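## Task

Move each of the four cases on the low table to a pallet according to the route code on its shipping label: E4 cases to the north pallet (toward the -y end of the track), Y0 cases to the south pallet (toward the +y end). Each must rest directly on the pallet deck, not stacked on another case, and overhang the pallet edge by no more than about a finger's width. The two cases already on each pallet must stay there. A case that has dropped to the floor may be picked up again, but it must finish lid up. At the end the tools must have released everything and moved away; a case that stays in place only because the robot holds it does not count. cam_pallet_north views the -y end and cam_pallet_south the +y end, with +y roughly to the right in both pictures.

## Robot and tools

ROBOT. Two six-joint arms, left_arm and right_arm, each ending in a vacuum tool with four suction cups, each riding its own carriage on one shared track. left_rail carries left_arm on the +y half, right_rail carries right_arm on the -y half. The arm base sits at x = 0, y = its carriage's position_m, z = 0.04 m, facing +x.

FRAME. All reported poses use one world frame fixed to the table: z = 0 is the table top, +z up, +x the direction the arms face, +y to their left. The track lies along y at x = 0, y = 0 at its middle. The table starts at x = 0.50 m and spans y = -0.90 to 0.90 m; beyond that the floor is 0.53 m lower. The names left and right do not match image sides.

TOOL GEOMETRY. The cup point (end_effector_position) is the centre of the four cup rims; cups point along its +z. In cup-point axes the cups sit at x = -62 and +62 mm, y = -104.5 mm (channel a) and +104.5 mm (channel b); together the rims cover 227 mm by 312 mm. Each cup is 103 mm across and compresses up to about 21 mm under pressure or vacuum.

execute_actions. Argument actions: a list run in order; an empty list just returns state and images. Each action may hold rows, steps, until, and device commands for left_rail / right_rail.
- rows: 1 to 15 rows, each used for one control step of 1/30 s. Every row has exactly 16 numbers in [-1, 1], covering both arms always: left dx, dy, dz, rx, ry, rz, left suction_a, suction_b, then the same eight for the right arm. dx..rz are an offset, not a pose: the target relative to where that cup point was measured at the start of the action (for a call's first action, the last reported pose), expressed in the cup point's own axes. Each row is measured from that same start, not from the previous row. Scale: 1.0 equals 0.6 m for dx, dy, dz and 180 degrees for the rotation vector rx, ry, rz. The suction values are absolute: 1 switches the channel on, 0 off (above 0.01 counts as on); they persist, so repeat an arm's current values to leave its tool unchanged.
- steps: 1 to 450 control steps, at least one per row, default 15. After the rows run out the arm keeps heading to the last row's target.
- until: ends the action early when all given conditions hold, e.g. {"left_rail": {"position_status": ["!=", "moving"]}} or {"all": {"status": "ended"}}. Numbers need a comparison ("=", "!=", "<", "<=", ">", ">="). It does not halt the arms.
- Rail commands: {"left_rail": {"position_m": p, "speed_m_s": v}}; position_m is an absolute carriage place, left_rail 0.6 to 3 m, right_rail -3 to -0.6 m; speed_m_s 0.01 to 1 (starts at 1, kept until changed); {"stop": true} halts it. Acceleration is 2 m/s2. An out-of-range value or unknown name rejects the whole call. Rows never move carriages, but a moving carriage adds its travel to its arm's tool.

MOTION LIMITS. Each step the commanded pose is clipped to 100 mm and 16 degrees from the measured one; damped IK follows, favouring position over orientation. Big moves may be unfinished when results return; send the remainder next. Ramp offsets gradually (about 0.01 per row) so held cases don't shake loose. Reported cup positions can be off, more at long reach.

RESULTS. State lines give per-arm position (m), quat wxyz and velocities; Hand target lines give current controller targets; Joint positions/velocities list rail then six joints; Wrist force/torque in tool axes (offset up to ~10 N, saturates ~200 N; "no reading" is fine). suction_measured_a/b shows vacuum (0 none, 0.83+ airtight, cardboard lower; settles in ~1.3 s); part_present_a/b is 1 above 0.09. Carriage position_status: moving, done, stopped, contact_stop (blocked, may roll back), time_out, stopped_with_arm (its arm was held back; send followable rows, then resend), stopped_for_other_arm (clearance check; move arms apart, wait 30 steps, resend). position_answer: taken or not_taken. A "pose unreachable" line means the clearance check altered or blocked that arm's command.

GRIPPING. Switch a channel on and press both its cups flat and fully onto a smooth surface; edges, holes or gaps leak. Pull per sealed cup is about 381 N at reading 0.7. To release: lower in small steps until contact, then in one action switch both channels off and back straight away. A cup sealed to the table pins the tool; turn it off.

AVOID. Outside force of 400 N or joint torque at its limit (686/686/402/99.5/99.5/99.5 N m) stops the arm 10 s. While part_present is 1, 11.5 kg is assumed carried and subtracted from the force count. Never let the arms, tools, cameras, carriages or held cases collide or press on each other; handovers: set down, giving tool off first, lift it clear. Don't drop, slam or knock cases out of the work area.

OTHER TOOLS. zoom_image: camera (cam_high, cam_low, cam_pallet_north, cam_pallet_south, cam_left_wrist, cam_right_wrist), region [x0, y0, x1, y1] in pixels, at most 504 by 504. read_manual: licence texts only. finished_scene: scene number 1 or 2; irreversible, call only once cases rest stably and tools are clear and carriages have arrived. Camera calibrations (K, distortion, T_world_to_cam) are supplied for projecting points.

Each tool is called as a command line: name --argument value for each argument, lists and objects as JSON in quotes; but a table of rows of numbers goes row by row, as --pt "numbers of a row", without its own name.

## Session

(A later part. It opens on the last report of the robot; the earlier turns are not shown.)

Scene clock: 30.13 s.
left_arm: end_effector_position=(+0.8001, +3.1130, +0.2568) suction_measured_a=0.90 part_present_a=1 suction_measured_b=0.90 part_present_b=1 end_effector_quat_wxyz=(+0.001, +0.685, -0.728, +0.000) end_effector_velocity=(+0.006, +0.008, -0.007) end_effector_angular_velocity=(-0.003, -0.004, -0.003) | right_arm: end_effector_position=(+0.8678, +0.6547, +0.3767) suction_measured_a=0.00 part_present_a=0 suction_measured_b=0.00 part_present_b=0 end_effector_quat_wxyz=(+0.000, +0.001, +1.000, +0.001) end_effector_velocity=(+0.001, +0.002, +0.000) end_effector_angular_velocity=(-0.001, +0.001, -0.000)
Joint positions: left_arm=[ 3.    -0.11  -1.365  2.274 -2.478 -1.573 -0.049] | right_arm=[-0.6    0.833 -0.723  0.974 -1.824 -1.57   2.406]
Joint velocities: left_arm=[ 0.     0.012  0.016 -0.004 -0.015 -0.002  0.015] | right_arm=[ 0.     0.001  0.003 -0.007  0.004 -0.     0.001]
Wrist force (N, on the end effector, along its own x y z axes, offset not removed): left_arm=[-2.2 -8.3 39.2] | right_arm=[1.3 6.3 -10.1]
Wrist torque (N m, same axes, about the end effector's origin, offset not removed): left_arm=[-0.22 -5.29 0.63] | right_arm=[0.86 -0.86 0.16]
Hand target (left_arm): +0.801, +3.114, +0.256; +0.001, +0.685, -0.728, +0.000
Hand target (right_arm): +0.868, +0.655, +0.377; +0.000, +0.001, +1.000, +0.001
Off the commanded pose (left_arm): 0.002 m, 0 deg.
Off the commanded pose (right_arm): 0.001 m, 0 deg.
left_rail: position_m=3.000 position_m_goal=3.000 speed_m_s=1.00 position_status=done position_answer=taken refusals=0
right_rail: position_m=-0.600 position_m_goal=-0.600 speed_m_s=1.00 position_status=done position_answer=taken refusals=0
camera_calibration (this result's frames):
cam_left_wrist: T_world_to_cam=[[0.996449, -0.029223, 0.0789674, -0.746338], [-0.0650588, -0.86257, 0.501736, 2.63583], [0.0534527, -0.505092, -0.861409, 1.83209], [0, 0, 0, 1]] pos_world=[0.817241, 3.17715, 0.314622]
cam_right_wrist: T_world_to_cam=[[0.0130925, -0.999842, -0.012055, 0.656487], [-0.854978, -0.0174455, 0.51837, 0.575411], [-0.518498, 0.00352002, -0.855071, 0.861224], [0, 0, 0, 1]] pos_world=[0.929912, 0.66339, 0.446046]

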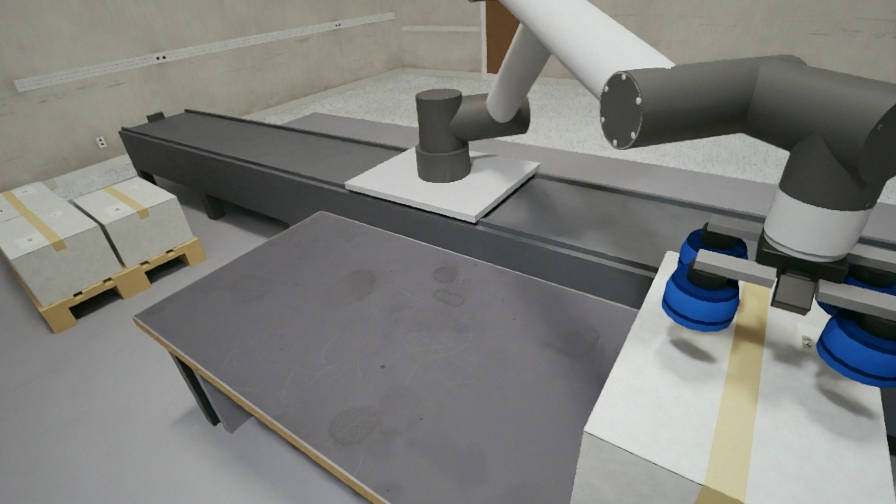

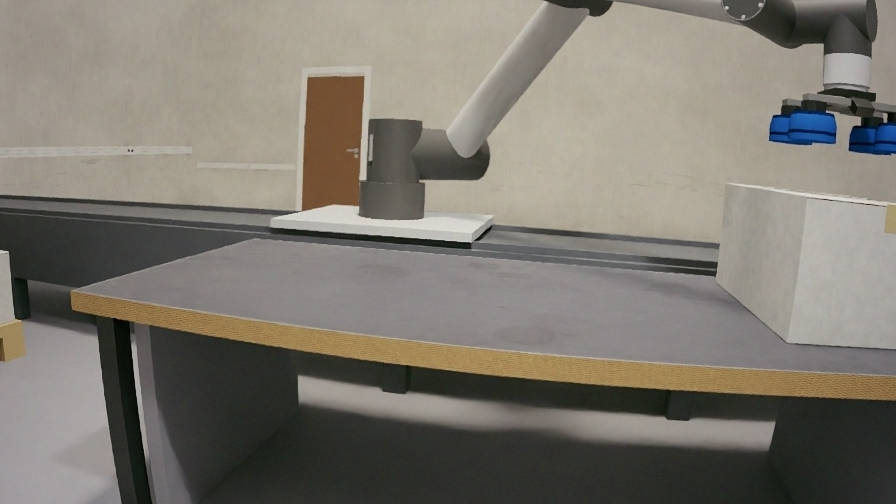

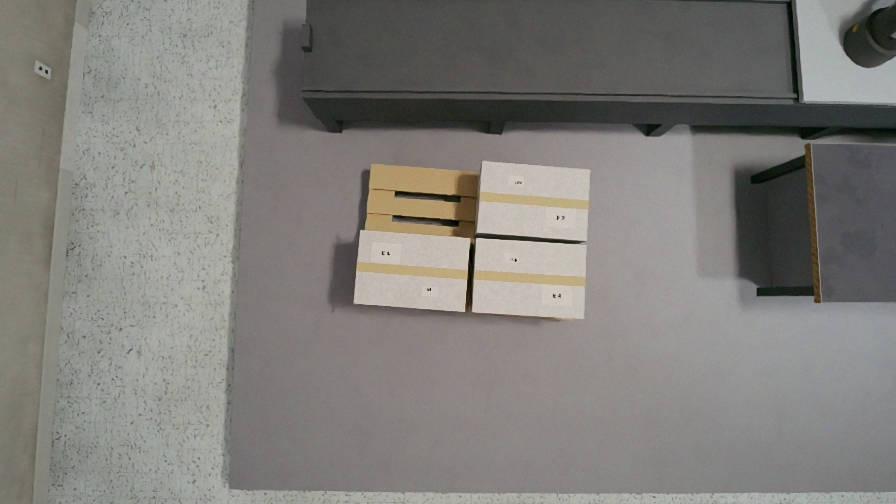

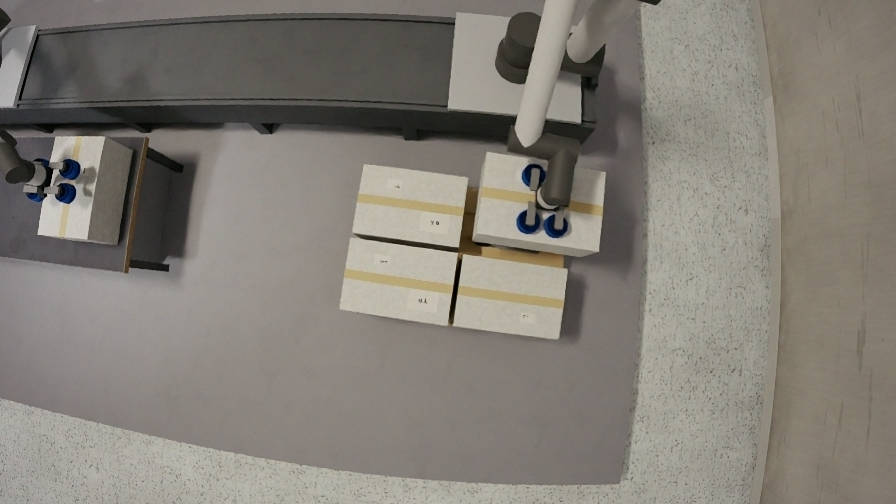

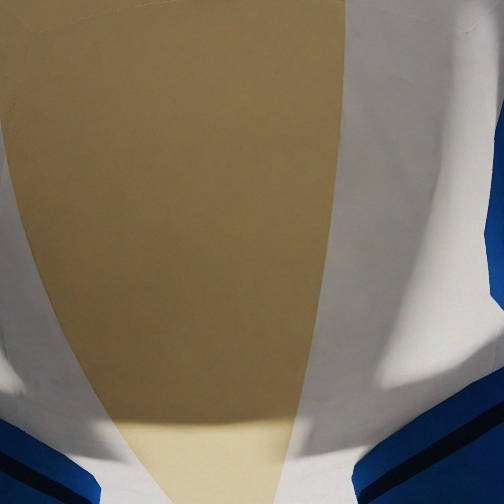

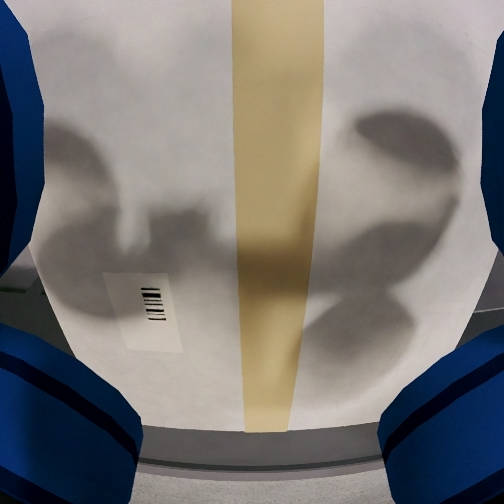

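execute_actions --actions '[]'

Scene clock: 30.93 s.
left_arm: end_effector_position=(+0.8006, +3.1138, +0.2561) suction_measured_a=0.90 part_present_a=1 suction_measured_b=0.90 part_present_b=1 end_effector_quat_wxyz=(+0.001, +0.685, -0.728, +0.000) end_effector_velocity=(-0.000, +0.000, -0.000) end_effector_angular_velocity=(+0.000, +0.000, +0.000) | right_arm: end_effector_position=(+0.8678, +0.6550, +0.3767) suction_measured_a=0.00 part_present_a=0 suction_measured_b=0.00 part_present_b=0 end_effector_quat_wxyz=(+0.000, +0.001, +1.000, +0.001) end_effector_velocity=(-0.000, +0.000, +0.000) end_effector_angular_velocity=(+0.000, -0.000, +0.000)
Joint positions: left_arm=[ 3.    -0.109 -1.364  2.274 -2.479 -1.573 -0.048] | right_arm=[-0.6    0.833 -0.722  0.974 -1.824 -1.57   2.406]
Joint velocities: left_arm=[ 0.  0.  0.  0. -0. -0.  0.] | right_arm=[ 0.  0.  0. -0.  0. -0.  0.]
Wrist force (N, on the end effector, along its own x y z axes, offset not removed): left_arm=[-1.1 -6.1 37.9] | right_arm=[3.6 7.2 -8.5]
Wrist torque (N m, same axes, about the end effector's origin, offset not removed): left_arm=[-0.30 -4.95 0.63] | right_arm=[0.97 -1.08 0.23]
Hand target (left_arm): +0.801, +3.114, +0.256; +0.001, +0.685, -0.728, +0.000
Hand target (right_arm): +0.868, +0.655, +0.377; +0.000, +0.001, +1.000, +0.001
Off the commanded pose (left_arm): 0.001 m, 0 deg.
Off the commanded pose (right_arm): 0.001 m, 0 deg.
left_rail: position_m=3.000 position_m_goal=3.000 speed_m_s=1.00 position_status=done position_answer=taken refusals=0
right_rail: position_m=-0.600 position_m_goal=-0.600 speed_m_s=1.00 position_status=done position_answer=taken refusals=0
camera_calibration (this result's frames):
cam_left_wrist: T_world_to_cam=[[0.996428, -0.0294079, 0.0791566, -0.746205], [-0.0653218, -0.862485, 0.501849, 2.63681], [0.0535131, -0.505227, -0.861326, 1.83219], [0, 0, 0, 1]] pos_world=[0.817735, 3.17794, 0.313903]
cam_right_wrist: T_world_to_cam=[[0.0131321, -0.999842, -0.0119863, 0.656659], [-0.854953, -0.017444, 0.518411, 0.575403], [-0.518538, 0.00343989, -0.855047, 0.861305], [0, 0, 0, 1]] pos_world=[0.92994, 0.663629, 0.446032]

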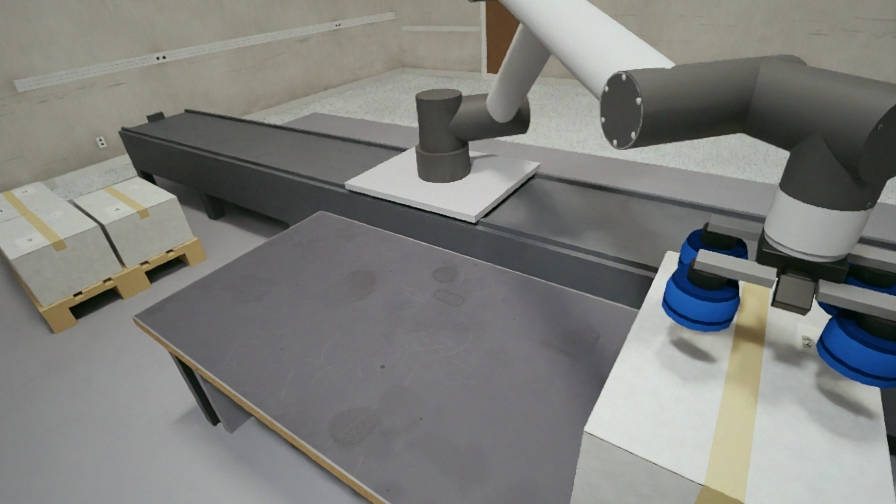

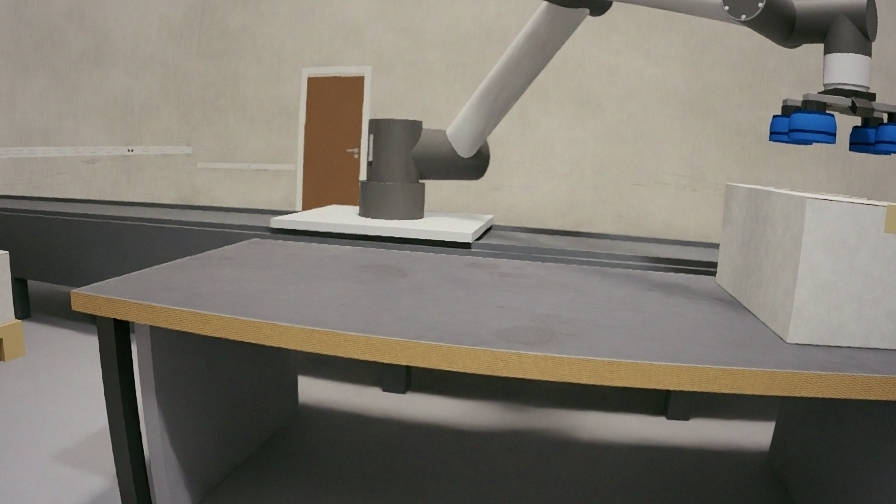

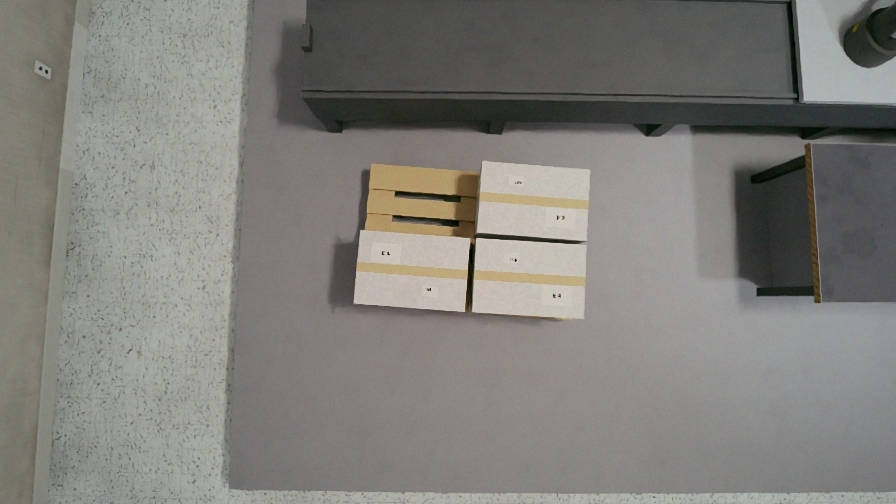

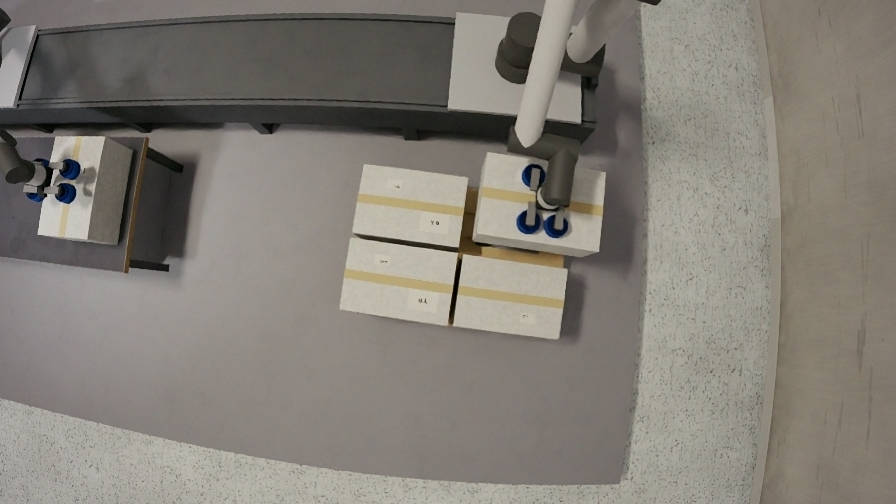

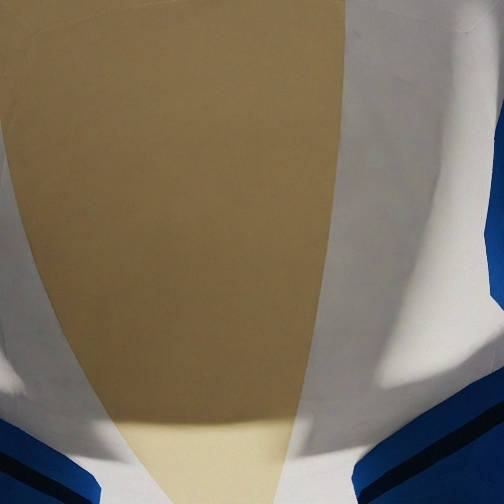

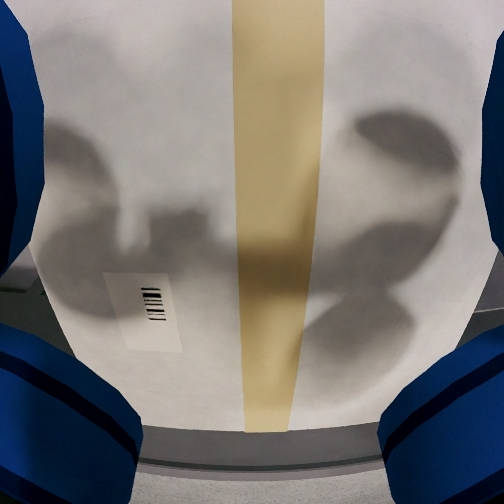

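execute_actions --actions '[{"rows":[[0,0,0.02,0,0,0,1,1,0,-0.01,0.01,0,0,0,0,0],[0,0,0.05,0,0,0,1,1,0,-0.01,0.025,0,0,0,0,0],[0,0,0.09,0,0,0,1,1,0,-0.01,0.04,0,0,0,0,0],[0,0,0.13,0,0,0,1,1,0,-0.01,0.06,0,0,0,0,0],[0,0,0.18,0,0,0,1,1,0,-0.01,0.08,0,0,0,0,0],[0,0,0.23,0,0,0,1,1,0,-0.01,0.1,0,0,0,0,0],[0,0,0.28,0,0,0,1,1,0,-0.01,0.12,0,0,0,0,0],[0,0,0.33,0,0,0,1,1,0,-0.01,0.135,0,0,0,0,0],[0,0,0.38,0,0,0,1,1,0,-0.01,0.15,0,0,0,0,0],[0,0,0.43,0,0,0,1,1,0,-0.01,0.16,0,0,0,0,0],[0,0,0.48,0,0,0,1,1,0,-0.01,0.17,0,0,0,1,1],[0,0,0.52,0,0,0,1,1,0,-0.01,0.177,0,0,0,1,1],[0,0,0.55,0,0,0,1,1,0,-0.01,0.183,0,0,0,1,1],[0,0,0.57,0,0,0,1,1,0,-0.01,0.188,0,0,0,1,1],[0,0,0.58,0,0,0,1,1,0,-0.01,0.192,0,0,0,1,1]],"steps":36}]'

zoom_image --camera "cam_pallet_south" --region '[400,160,600,360]'

Scene clock: 32.60 s.
left_arm: end_effector_position=(+0.8001, +3.1130, -0.0911) suction_measured_a=0.90 part_present_a=1 suction_measured_b=0.90 part_present_b=1 end_effector_quat_wxyz=(+0.001, +0.685, -0.728, +0.000) end_effector_velocity=(+0.000, +0.000, -0.002) end_effector_angular_velocity=(+0.000, -0.000, +0.000) | right_arm: end_effector_position=(+0.8679, +0.6489, +0.2615) suction_measured_a=0.93 part_present_a=1 suction_measured_b=0.93 part_present_b=1 end_effector_quat_wxyz=(+0.000, +0.001, +1.000, +0.001) end_effector_velocity=(-0.000, -0.000, -0.000) end_effector_angular_velocity=(-0.000, +0.000, -0.000)
Joint positions: left_arm=[ 3.    -0.11  -0.85   2.345 -3.065 -1.573 -0.049] | right_arm=[-0.6    0.831 -0.68   1.058 -1.95  -1.57   2.403]
Joint velocities: left_arm=[ 0.     0.     0.003 -0.001 -0.002  0.     0.   ] | right_arm=[ 0.  0.  0. -0.  0. -0.  0.]
Wrist force (N, on the end effector, along its own x y z axes, offset not removed): left_arm=[-1.0 -5.9 36.0] | right_arm=[2.5 7.0 -2.8]
Wrist torque (N m, same axes, about the end effector's origin, offset not removed): left_arm=[-0.24 -4.96 0.65] | right_arm=[-0.79 -4.27 0.34]
Hand target (left_arm): +0.800, +3.113, -0.091; +0.001, +0.685, -0.728, +0.000
Hand target (right_arm): +0.868, +0.649, +0.261; +0.000, +0.001, +1.000, +0.001
Off the commanded pose (left_arm): 0.001 m, 0 deg.
Off the commanded pose (right_arm): 0.000 m, 0 deg.
left_rail: position_m=3.000 position_m_goal=3.000 speed_m_s=1.00 position_status=done position_answer=taken refusals=0
right_rail: position_m=-0.600 position_m_goal=-0.600 speed_m_s=1.00 position_status=done position_answer=taken refusals=0
camera_calibration (this result's frames):
cam_left_wrist: T_world_to_cam=[[0.996419, -0.0294661, 0.0792578, -0.718118], [-0.0654249, -0.862465, 0.50187, 2.8103], [0.053569, -0.505258, -0.861304, 1.53282], [0, 0, 0, 1]] pos_world=[0.817298, 3.1771, -0.0332699]
cam_right_wrist: T_world_to_cam=[[0.0130858, -0.999842, -0.0120004, 0.649248], [-0.854955, -0.0174116, 0.51841, 0.635107], [-0.518537, 0.00347597, -0.855048, 0.762871], [0, 0, 0, 1]] pos_world=[0.930069, 0.657553, 0.330837]

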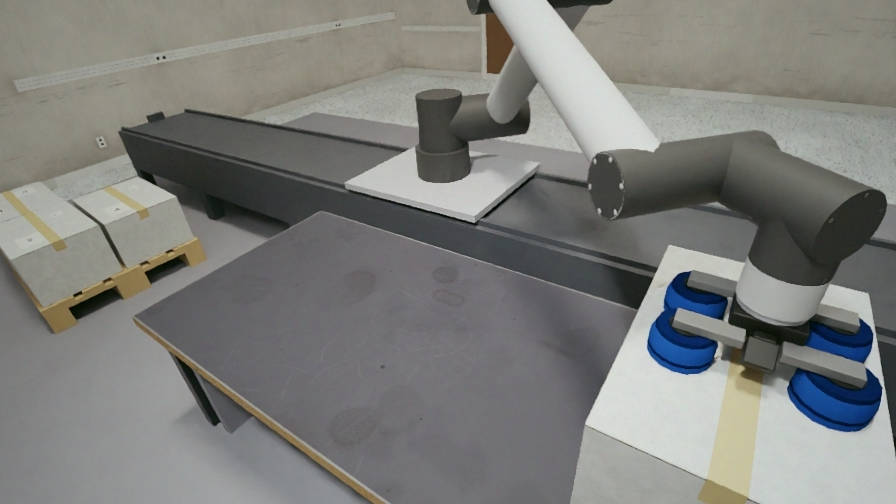

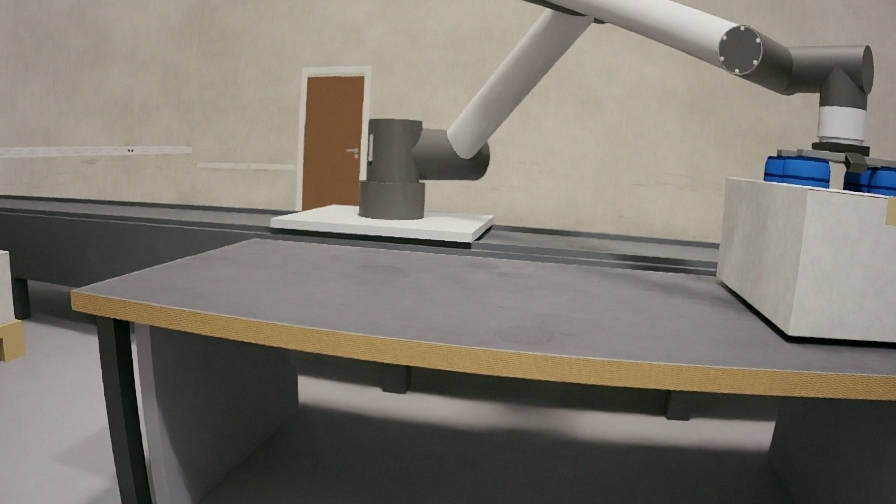

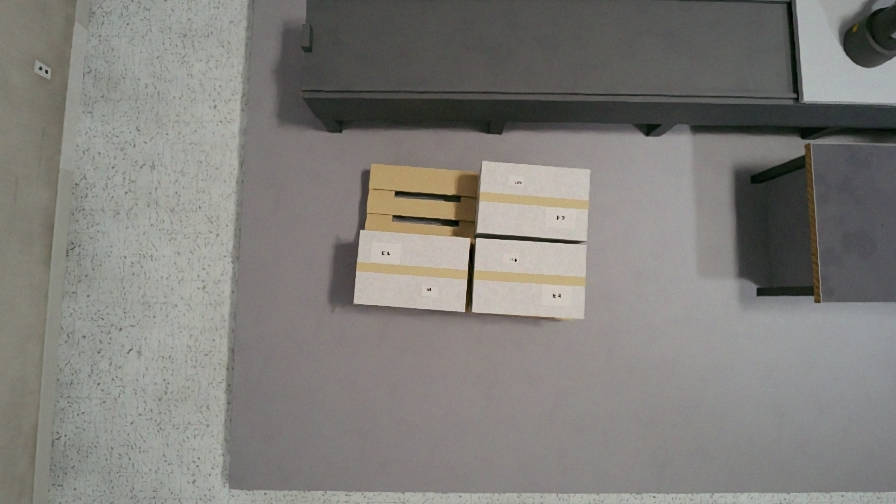

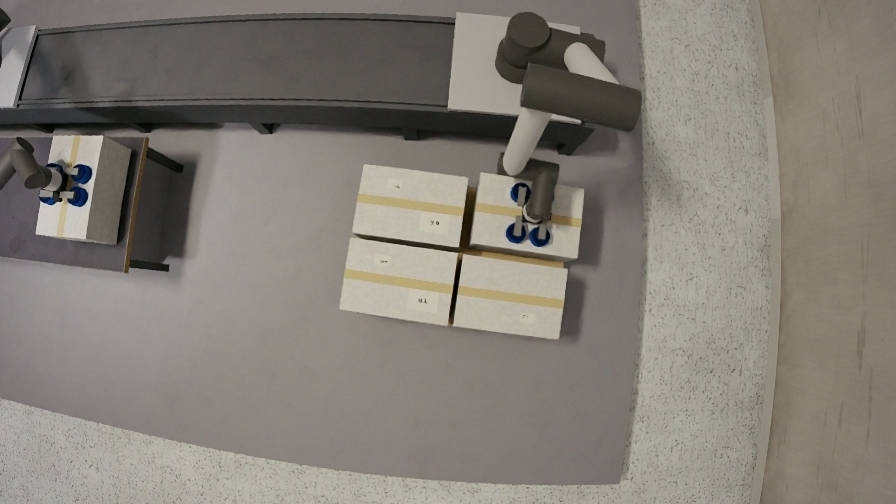

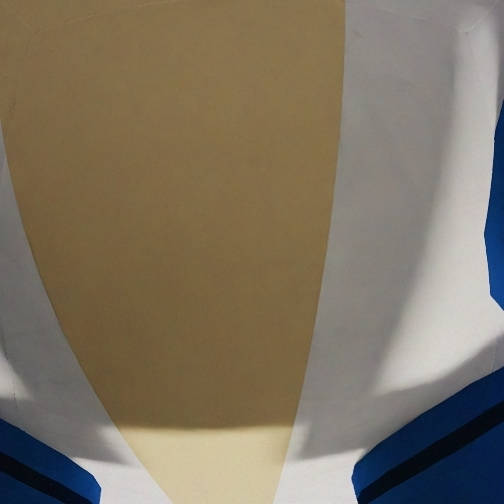

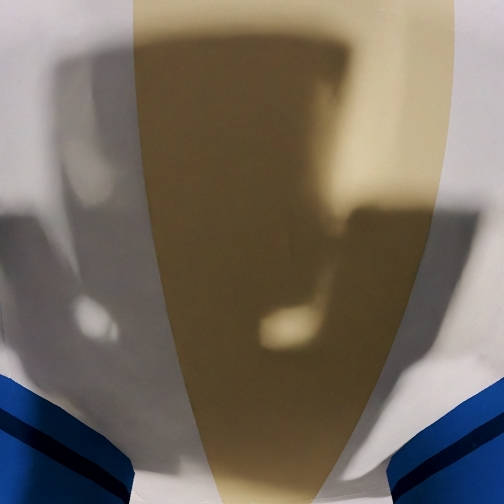

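Region (400, 160, 600, 360) of cam_pallet_south's 896x504 image, scaled by 2.520, with more detail than that image has.

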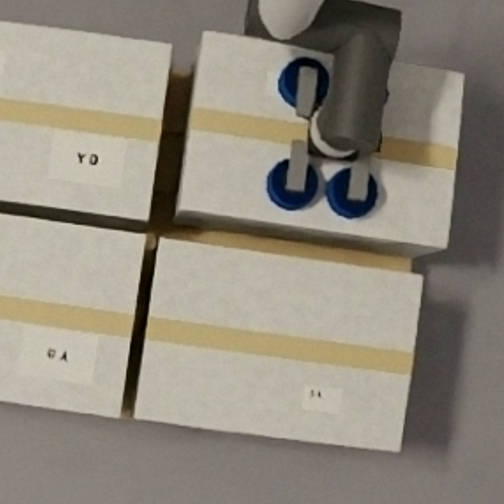

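execute_actions --actions '[{"rows":[[0.005,-0.005,0,0,0,0,1,1,0,0,-0.01,0,0,0,1,1],[0.01,-0.01,0,0,0,0,1,1,0,0,-0.02,0,0,0,1,1],[0.017,-0.017,0,0,0,0,1,1,0,0,-0.04,0,0,0,1,1],[0.025,-0.025,0,0,0,0,1,1,0,-0.01,-0.06,0,0,0,1,1],[0.033,-0.033,0,0,0,0,1,1,0,-0.03,-0.08,0,0,0,1,1],[0.04,-0.04,0,0,0,0,1,1,0,-0.06,-0.09,0,0,0,1,1],[0.047,-0.047,0,0,0,0,1,1,0,-0.1,-0.1,0,0,0,1,1],[0.053,-0.052,0,0,0,0,1,1,0,-0.15,-0.1,0,0,0,1,1],[0.058,-0.055,0.005,0,0,0,1,1,0,-0.2,-0.1,0,0,0,1,1],[0.06,-0.057,0.01,0,0,0,1,1,0,-0.26,-0.1,0,0,0,1,1],[0.06,-0.057,0.015,0,0,0,1,1,0,-0.32,-0.1,0,0,0,1,1],[0.06,-0.057,0.02,0,0,0,1,1,0,-0.4,-0.1,0,0,0,1,1],[0.06,-0.057,0.025,0,0,0,1,1,0,-0.5,-0.1,0,0,0,1,1],[0.06,-0.057,0.03,0,0,0,1,1,0,-0.65,-0.1,0,0,0,1,1],[0.06,-0.057,0.034,0,0,0,1,1,0,-0.95,-0.1,0,0,0,1,1]],"steps":15},{"right_rail":{"position_m":-3.0},"steps":25}]'

zoom_image --camera "cam_pallet_south" --region '[400,160,600,360]'

Scene clock: 34.60 s.
left_arm: end_effector_position=(+0.8321, +3.0750, -0.1114) suction_measured_a=0.90 part_present_a=1 suction_measured_b=0.90 part_present_b=1 end_effector_quat_wxyz=(+0.001, +0.685, -0.728, +0.000) end_effector_velocity=(+0.000, -0.000, -0.000) end_effector_angular_velocity=(+0.000, +0.000, -0.000) | right_arm: end_effector_position=(+0.8677, -0.4628, +0.3208) suction_measured_a=0.93 part_present_a=1 suction_measured_b=0.93 part_present_b=1 end_effector_quat_wxyz=(+0.000, +0.001, +1.000, +0.000) end_effector_velocity=(-0.004, -1.083, +0.008) end_effector_angular_velocity=(+0.017, -0.009, +0.008)
Joint positions: left_arm=[ 3.    -0.152 -0.814  2.302 -3.057 -1.573 -0.091] | right_arm=[-1.149  0.486 -1.144  1.813 -2.24  -1.57   2.06 ]
Joint velocities: left_arm=[ 0. -0.  0. -0. -0.  0. -0.] | right_arm=[-0.999 -0.07  -0.062  0.091 -0.045  0.011 -0.078]
Wrist force (N, on the end effector, along its own x y z axes, offset not removed): left_arm=[1.0 -5.0 36.7] | right_arm=[7.4 -14.4 5.2]
Wrist torque (N m, same axes, about the end effector's origin, offset not removed): left_arm=[-0.22 -5.24 0.64] | right_arm=[-0.13 -5.00 -0.15]
Hand target (left_arm): +0.832, +3.075, -0.111; +0.001, +0.685, -0.728, +0.000
Hand target (right_arm): +0.867, -0.521, +0.321; +0.000, +0.001, +1.000, +0.001
Off the commanded pose (left_arm): 0.000 m, 0 deg.
Off the commanded pose (right_arm): 0.008 m, 0 deg.
left_rail: position_m=3.000 position_m_goal=3.000 speed_m_s=1.00 position_status=done position_answer=taken refusals=0
right_rail: position_m=-1.149 position_m_goal=-3.000 speed_m_s=1.00 position_status=moving position_answer=taken refusals=0
camera_calibration (this result's frames):
cam_left_wrist: T_world_to_cam=[[0.996418, -0.0294582, 0.0792685, -0.749506], [-0.065421, -0.862489, 0.50183, 2.78992], [0.0535852, -0.505218, -0.861327, 1.49427], [0, 0, 0, 1]] pos_world=[0.84927, 3.13913, -0.0535956]
cam_right_wrist: T_world_to_cam=[[0.0120647, -0.999871, -0.0105869, -0.461174], [-0.854919, -0.0158059, 0.51852, 0.58551], [-0.518621, 0.00279522, -0.855, 0.817132], [0, 0, 0, 1]] pos_world=[0.92991, -0.454144, 0.390167]

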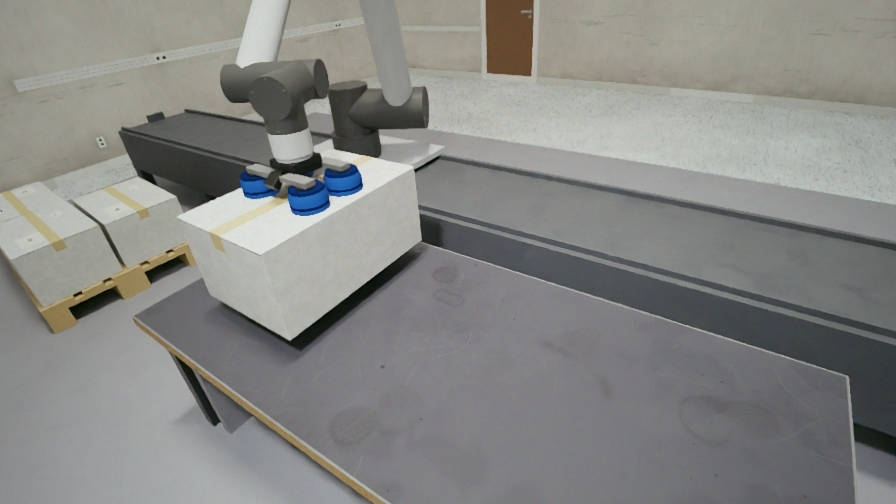

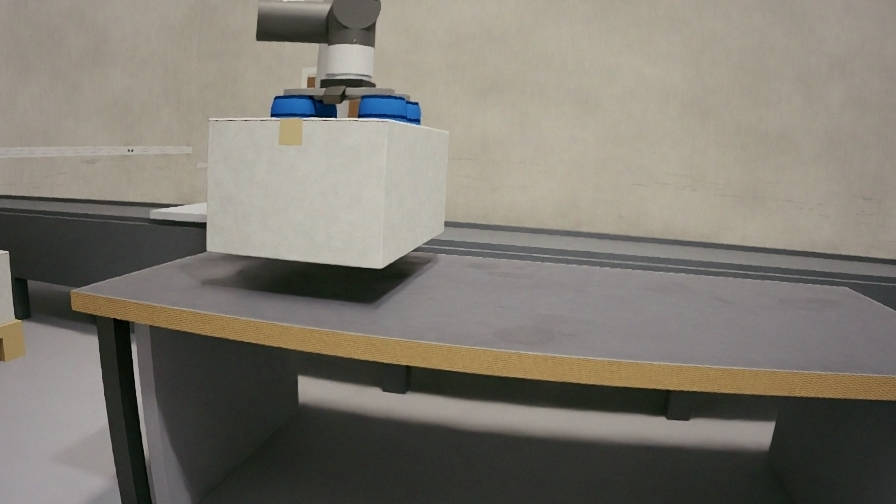

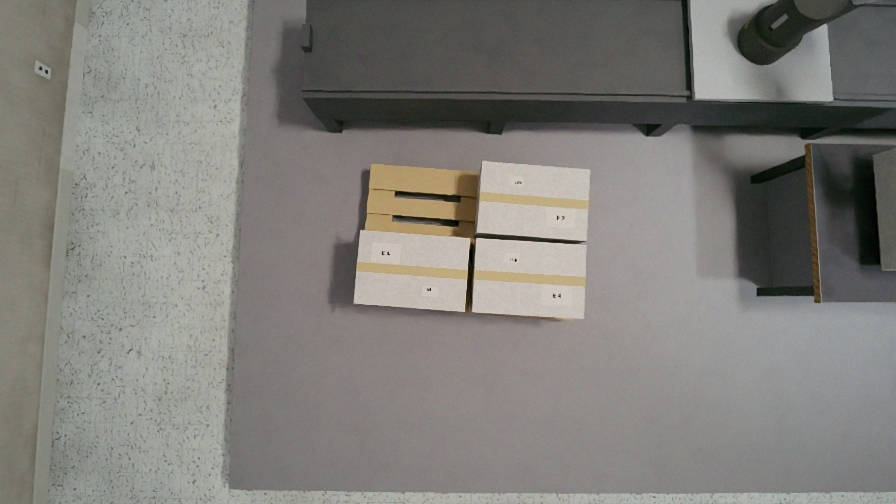

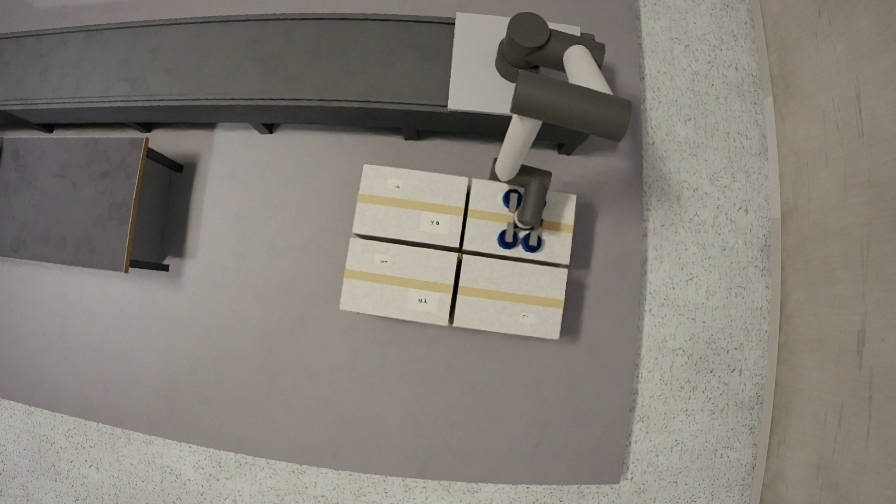

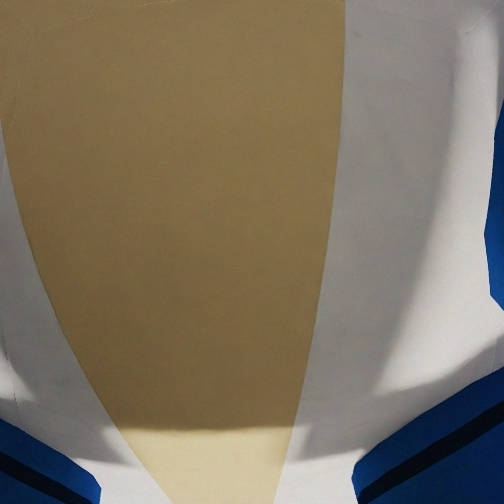

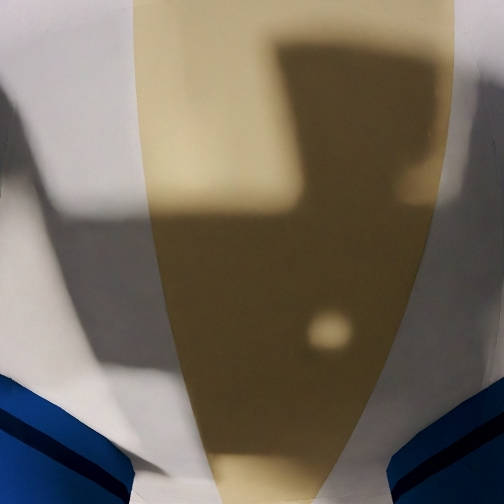

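Region (400, 160, 600, 360) of cam_pallet_south's 896x504 image, scaled by 2.520, with more detail than that image has.

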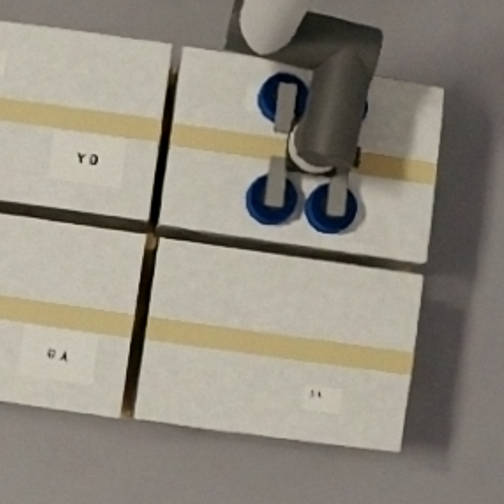

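execute_actions --actions '[{"steps":1},{"rows":[[0,0,0.002,0,0,0,1,1,0,-0.02,0,0,0,0.02,1,1],[0,0,0.004,0,0,0,1,1,0,-0.05,0,0,0,0.05,1,1],[0,0,0.005,0,0,0,1,1,0.01,-0.1,0,0,0,0.09,1,1],[0,0,0.005,0,0,0,1,1,0.03,-0.16,0,0,0,0.14,1,1],[0,0,0.005,0,0,0,1,1,0.21,-0.96,0.05,0,0,0.521,1,1]],"steps":50}]'

Scene clock: 36.63 s.
left_arm: end_effector_position=(+0.8321, +3.0750, -0.1144) suction_measured_a=0.90 part_present_a=1 suction_measured_b=0.90 part_present_b=1 end_effector_quat_wxyz=(+0.001, +0.685, -0.728, +0.000) end_effector_velocity=(-0.000, +0.000, -0.000) end_effector_angular_velocity=(+0.000, +0.000, +0.000) | right_arm: end_effector_position=(+0.7408, -2.8926, +0.2915) suction_measured_a=0.93 part_present_a=1 suction_measured_b=0.93 part_present_b=1 end_effector_quat_wxyz=(+0.000, +0.731, +0.683, +0.001) end_effector_velocity=(-0.000, -0.140, -0.000) end_effector_angular_velocity=(+0.000, +0.000, -0.001)
Joint positions: left_arm=[ 3.    -0.152 -0.81   2.301 -3.061 -1.573 -0.091] | right_arm=[-2.996 -0.134 -1.469  2.334 -2.437 -1.57   3.074]
Joint velocities: left_arm=[ 0.  0.  0.  0.  0.  0. -0.] | right_arm=[-0.139 -0.001 -0.     0.    -0.     0.    -0.   ]
Wrist force (N, on the end effector, along its own x y z axes, offset not removed): left_arm=[-1.2 -6.9 36.4] | right_arm=[-24.3 3.9 3.4]
Wrist torque (N m, same axes, about the end effector's origin, offset not removed): left_arm=[-0.37 -4.95 0.70] | right_arm=[-1.09 -7.25 0.09]
Hand target (left_arm): +0.832, +3.075, -0.114; +0.001, +0.685, -0.728, +0.000
Hand target (right_arm): +0.741, -2.897, +0.292; +0.000, +0.731, +0.683, +0.001
Off the commanded pose (left_arm): 0.000 m, 0 deg.
Off the commanded pose (right_arm): 0.001 m, 0 deg.
left_rail: position_m=3.000 position_m_goal=3.000 speed_m_s=1.00 position_status=done position_answer=taken refusals=0
right_rail: position_m=-2.996 position_m_goal=-3.000 speed_m_s=1.00 position_status=moving position_answer=taken refusals=0
camera_calibration (this result's frames):
cam_left_wrist: T_world_to_cam=[[0.996418, -0.0294668, 0.0792673, -0.749243], [-0.0654276, -0.86249, 0.501827, 2.79142], [0.05358, -0.505215, -0.861329, 1.49168], [0, 0, 0, 1]] pos_world=[0.849271, 3.13911, -0.0565955]
cam_right_wrist: T_world_to_cam=[[-0.99853, 0.0528318, -0.0120691, 0.904741], [0.0388846, 0.853599, 0.519478, 2.30623], [0.0377471, 0.518245, -0.854399, 1.81171], [0, 0, 0, 1]] pos_world=[0.745348, -2.9553, 0.36081]

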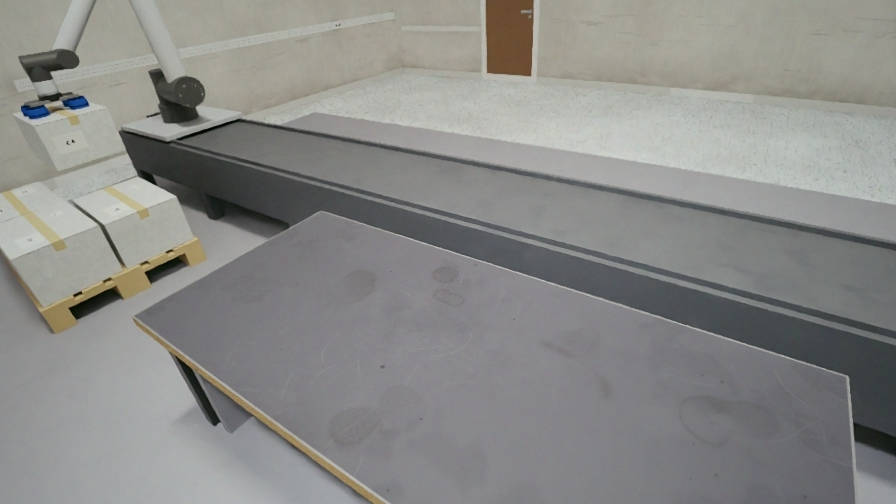

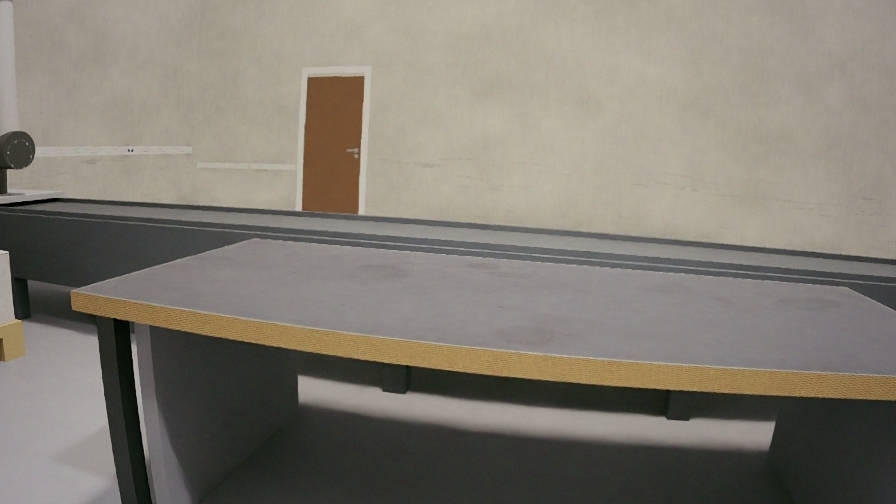

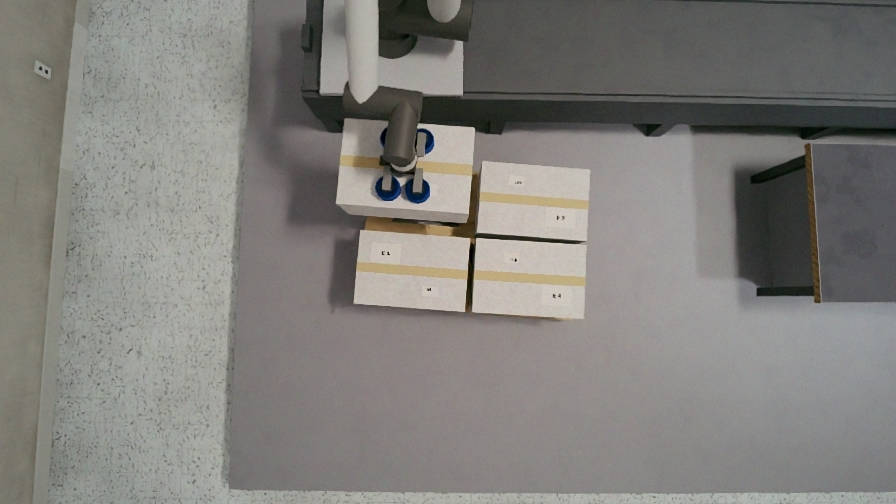

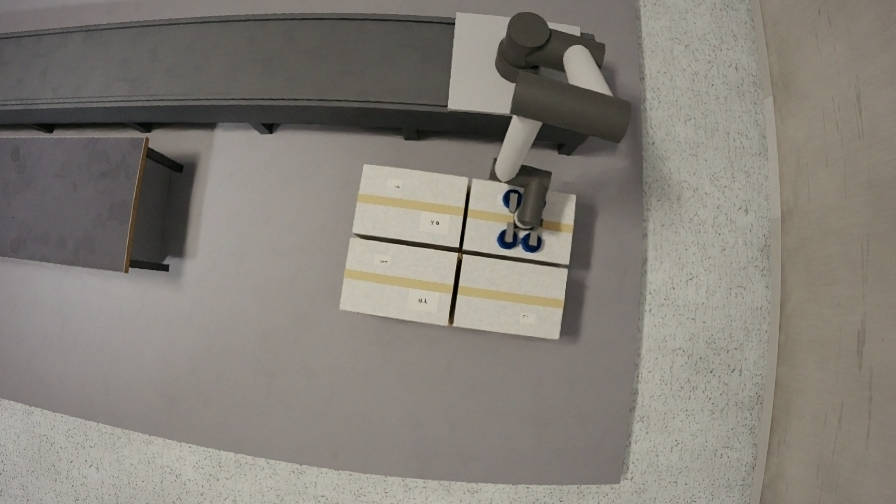

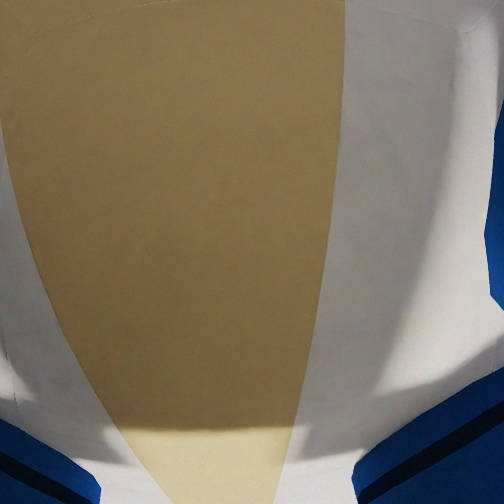

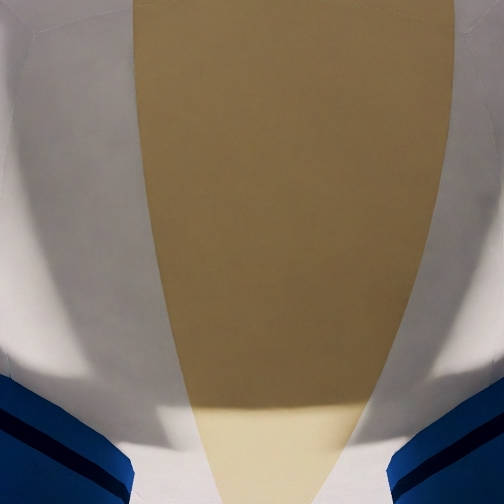

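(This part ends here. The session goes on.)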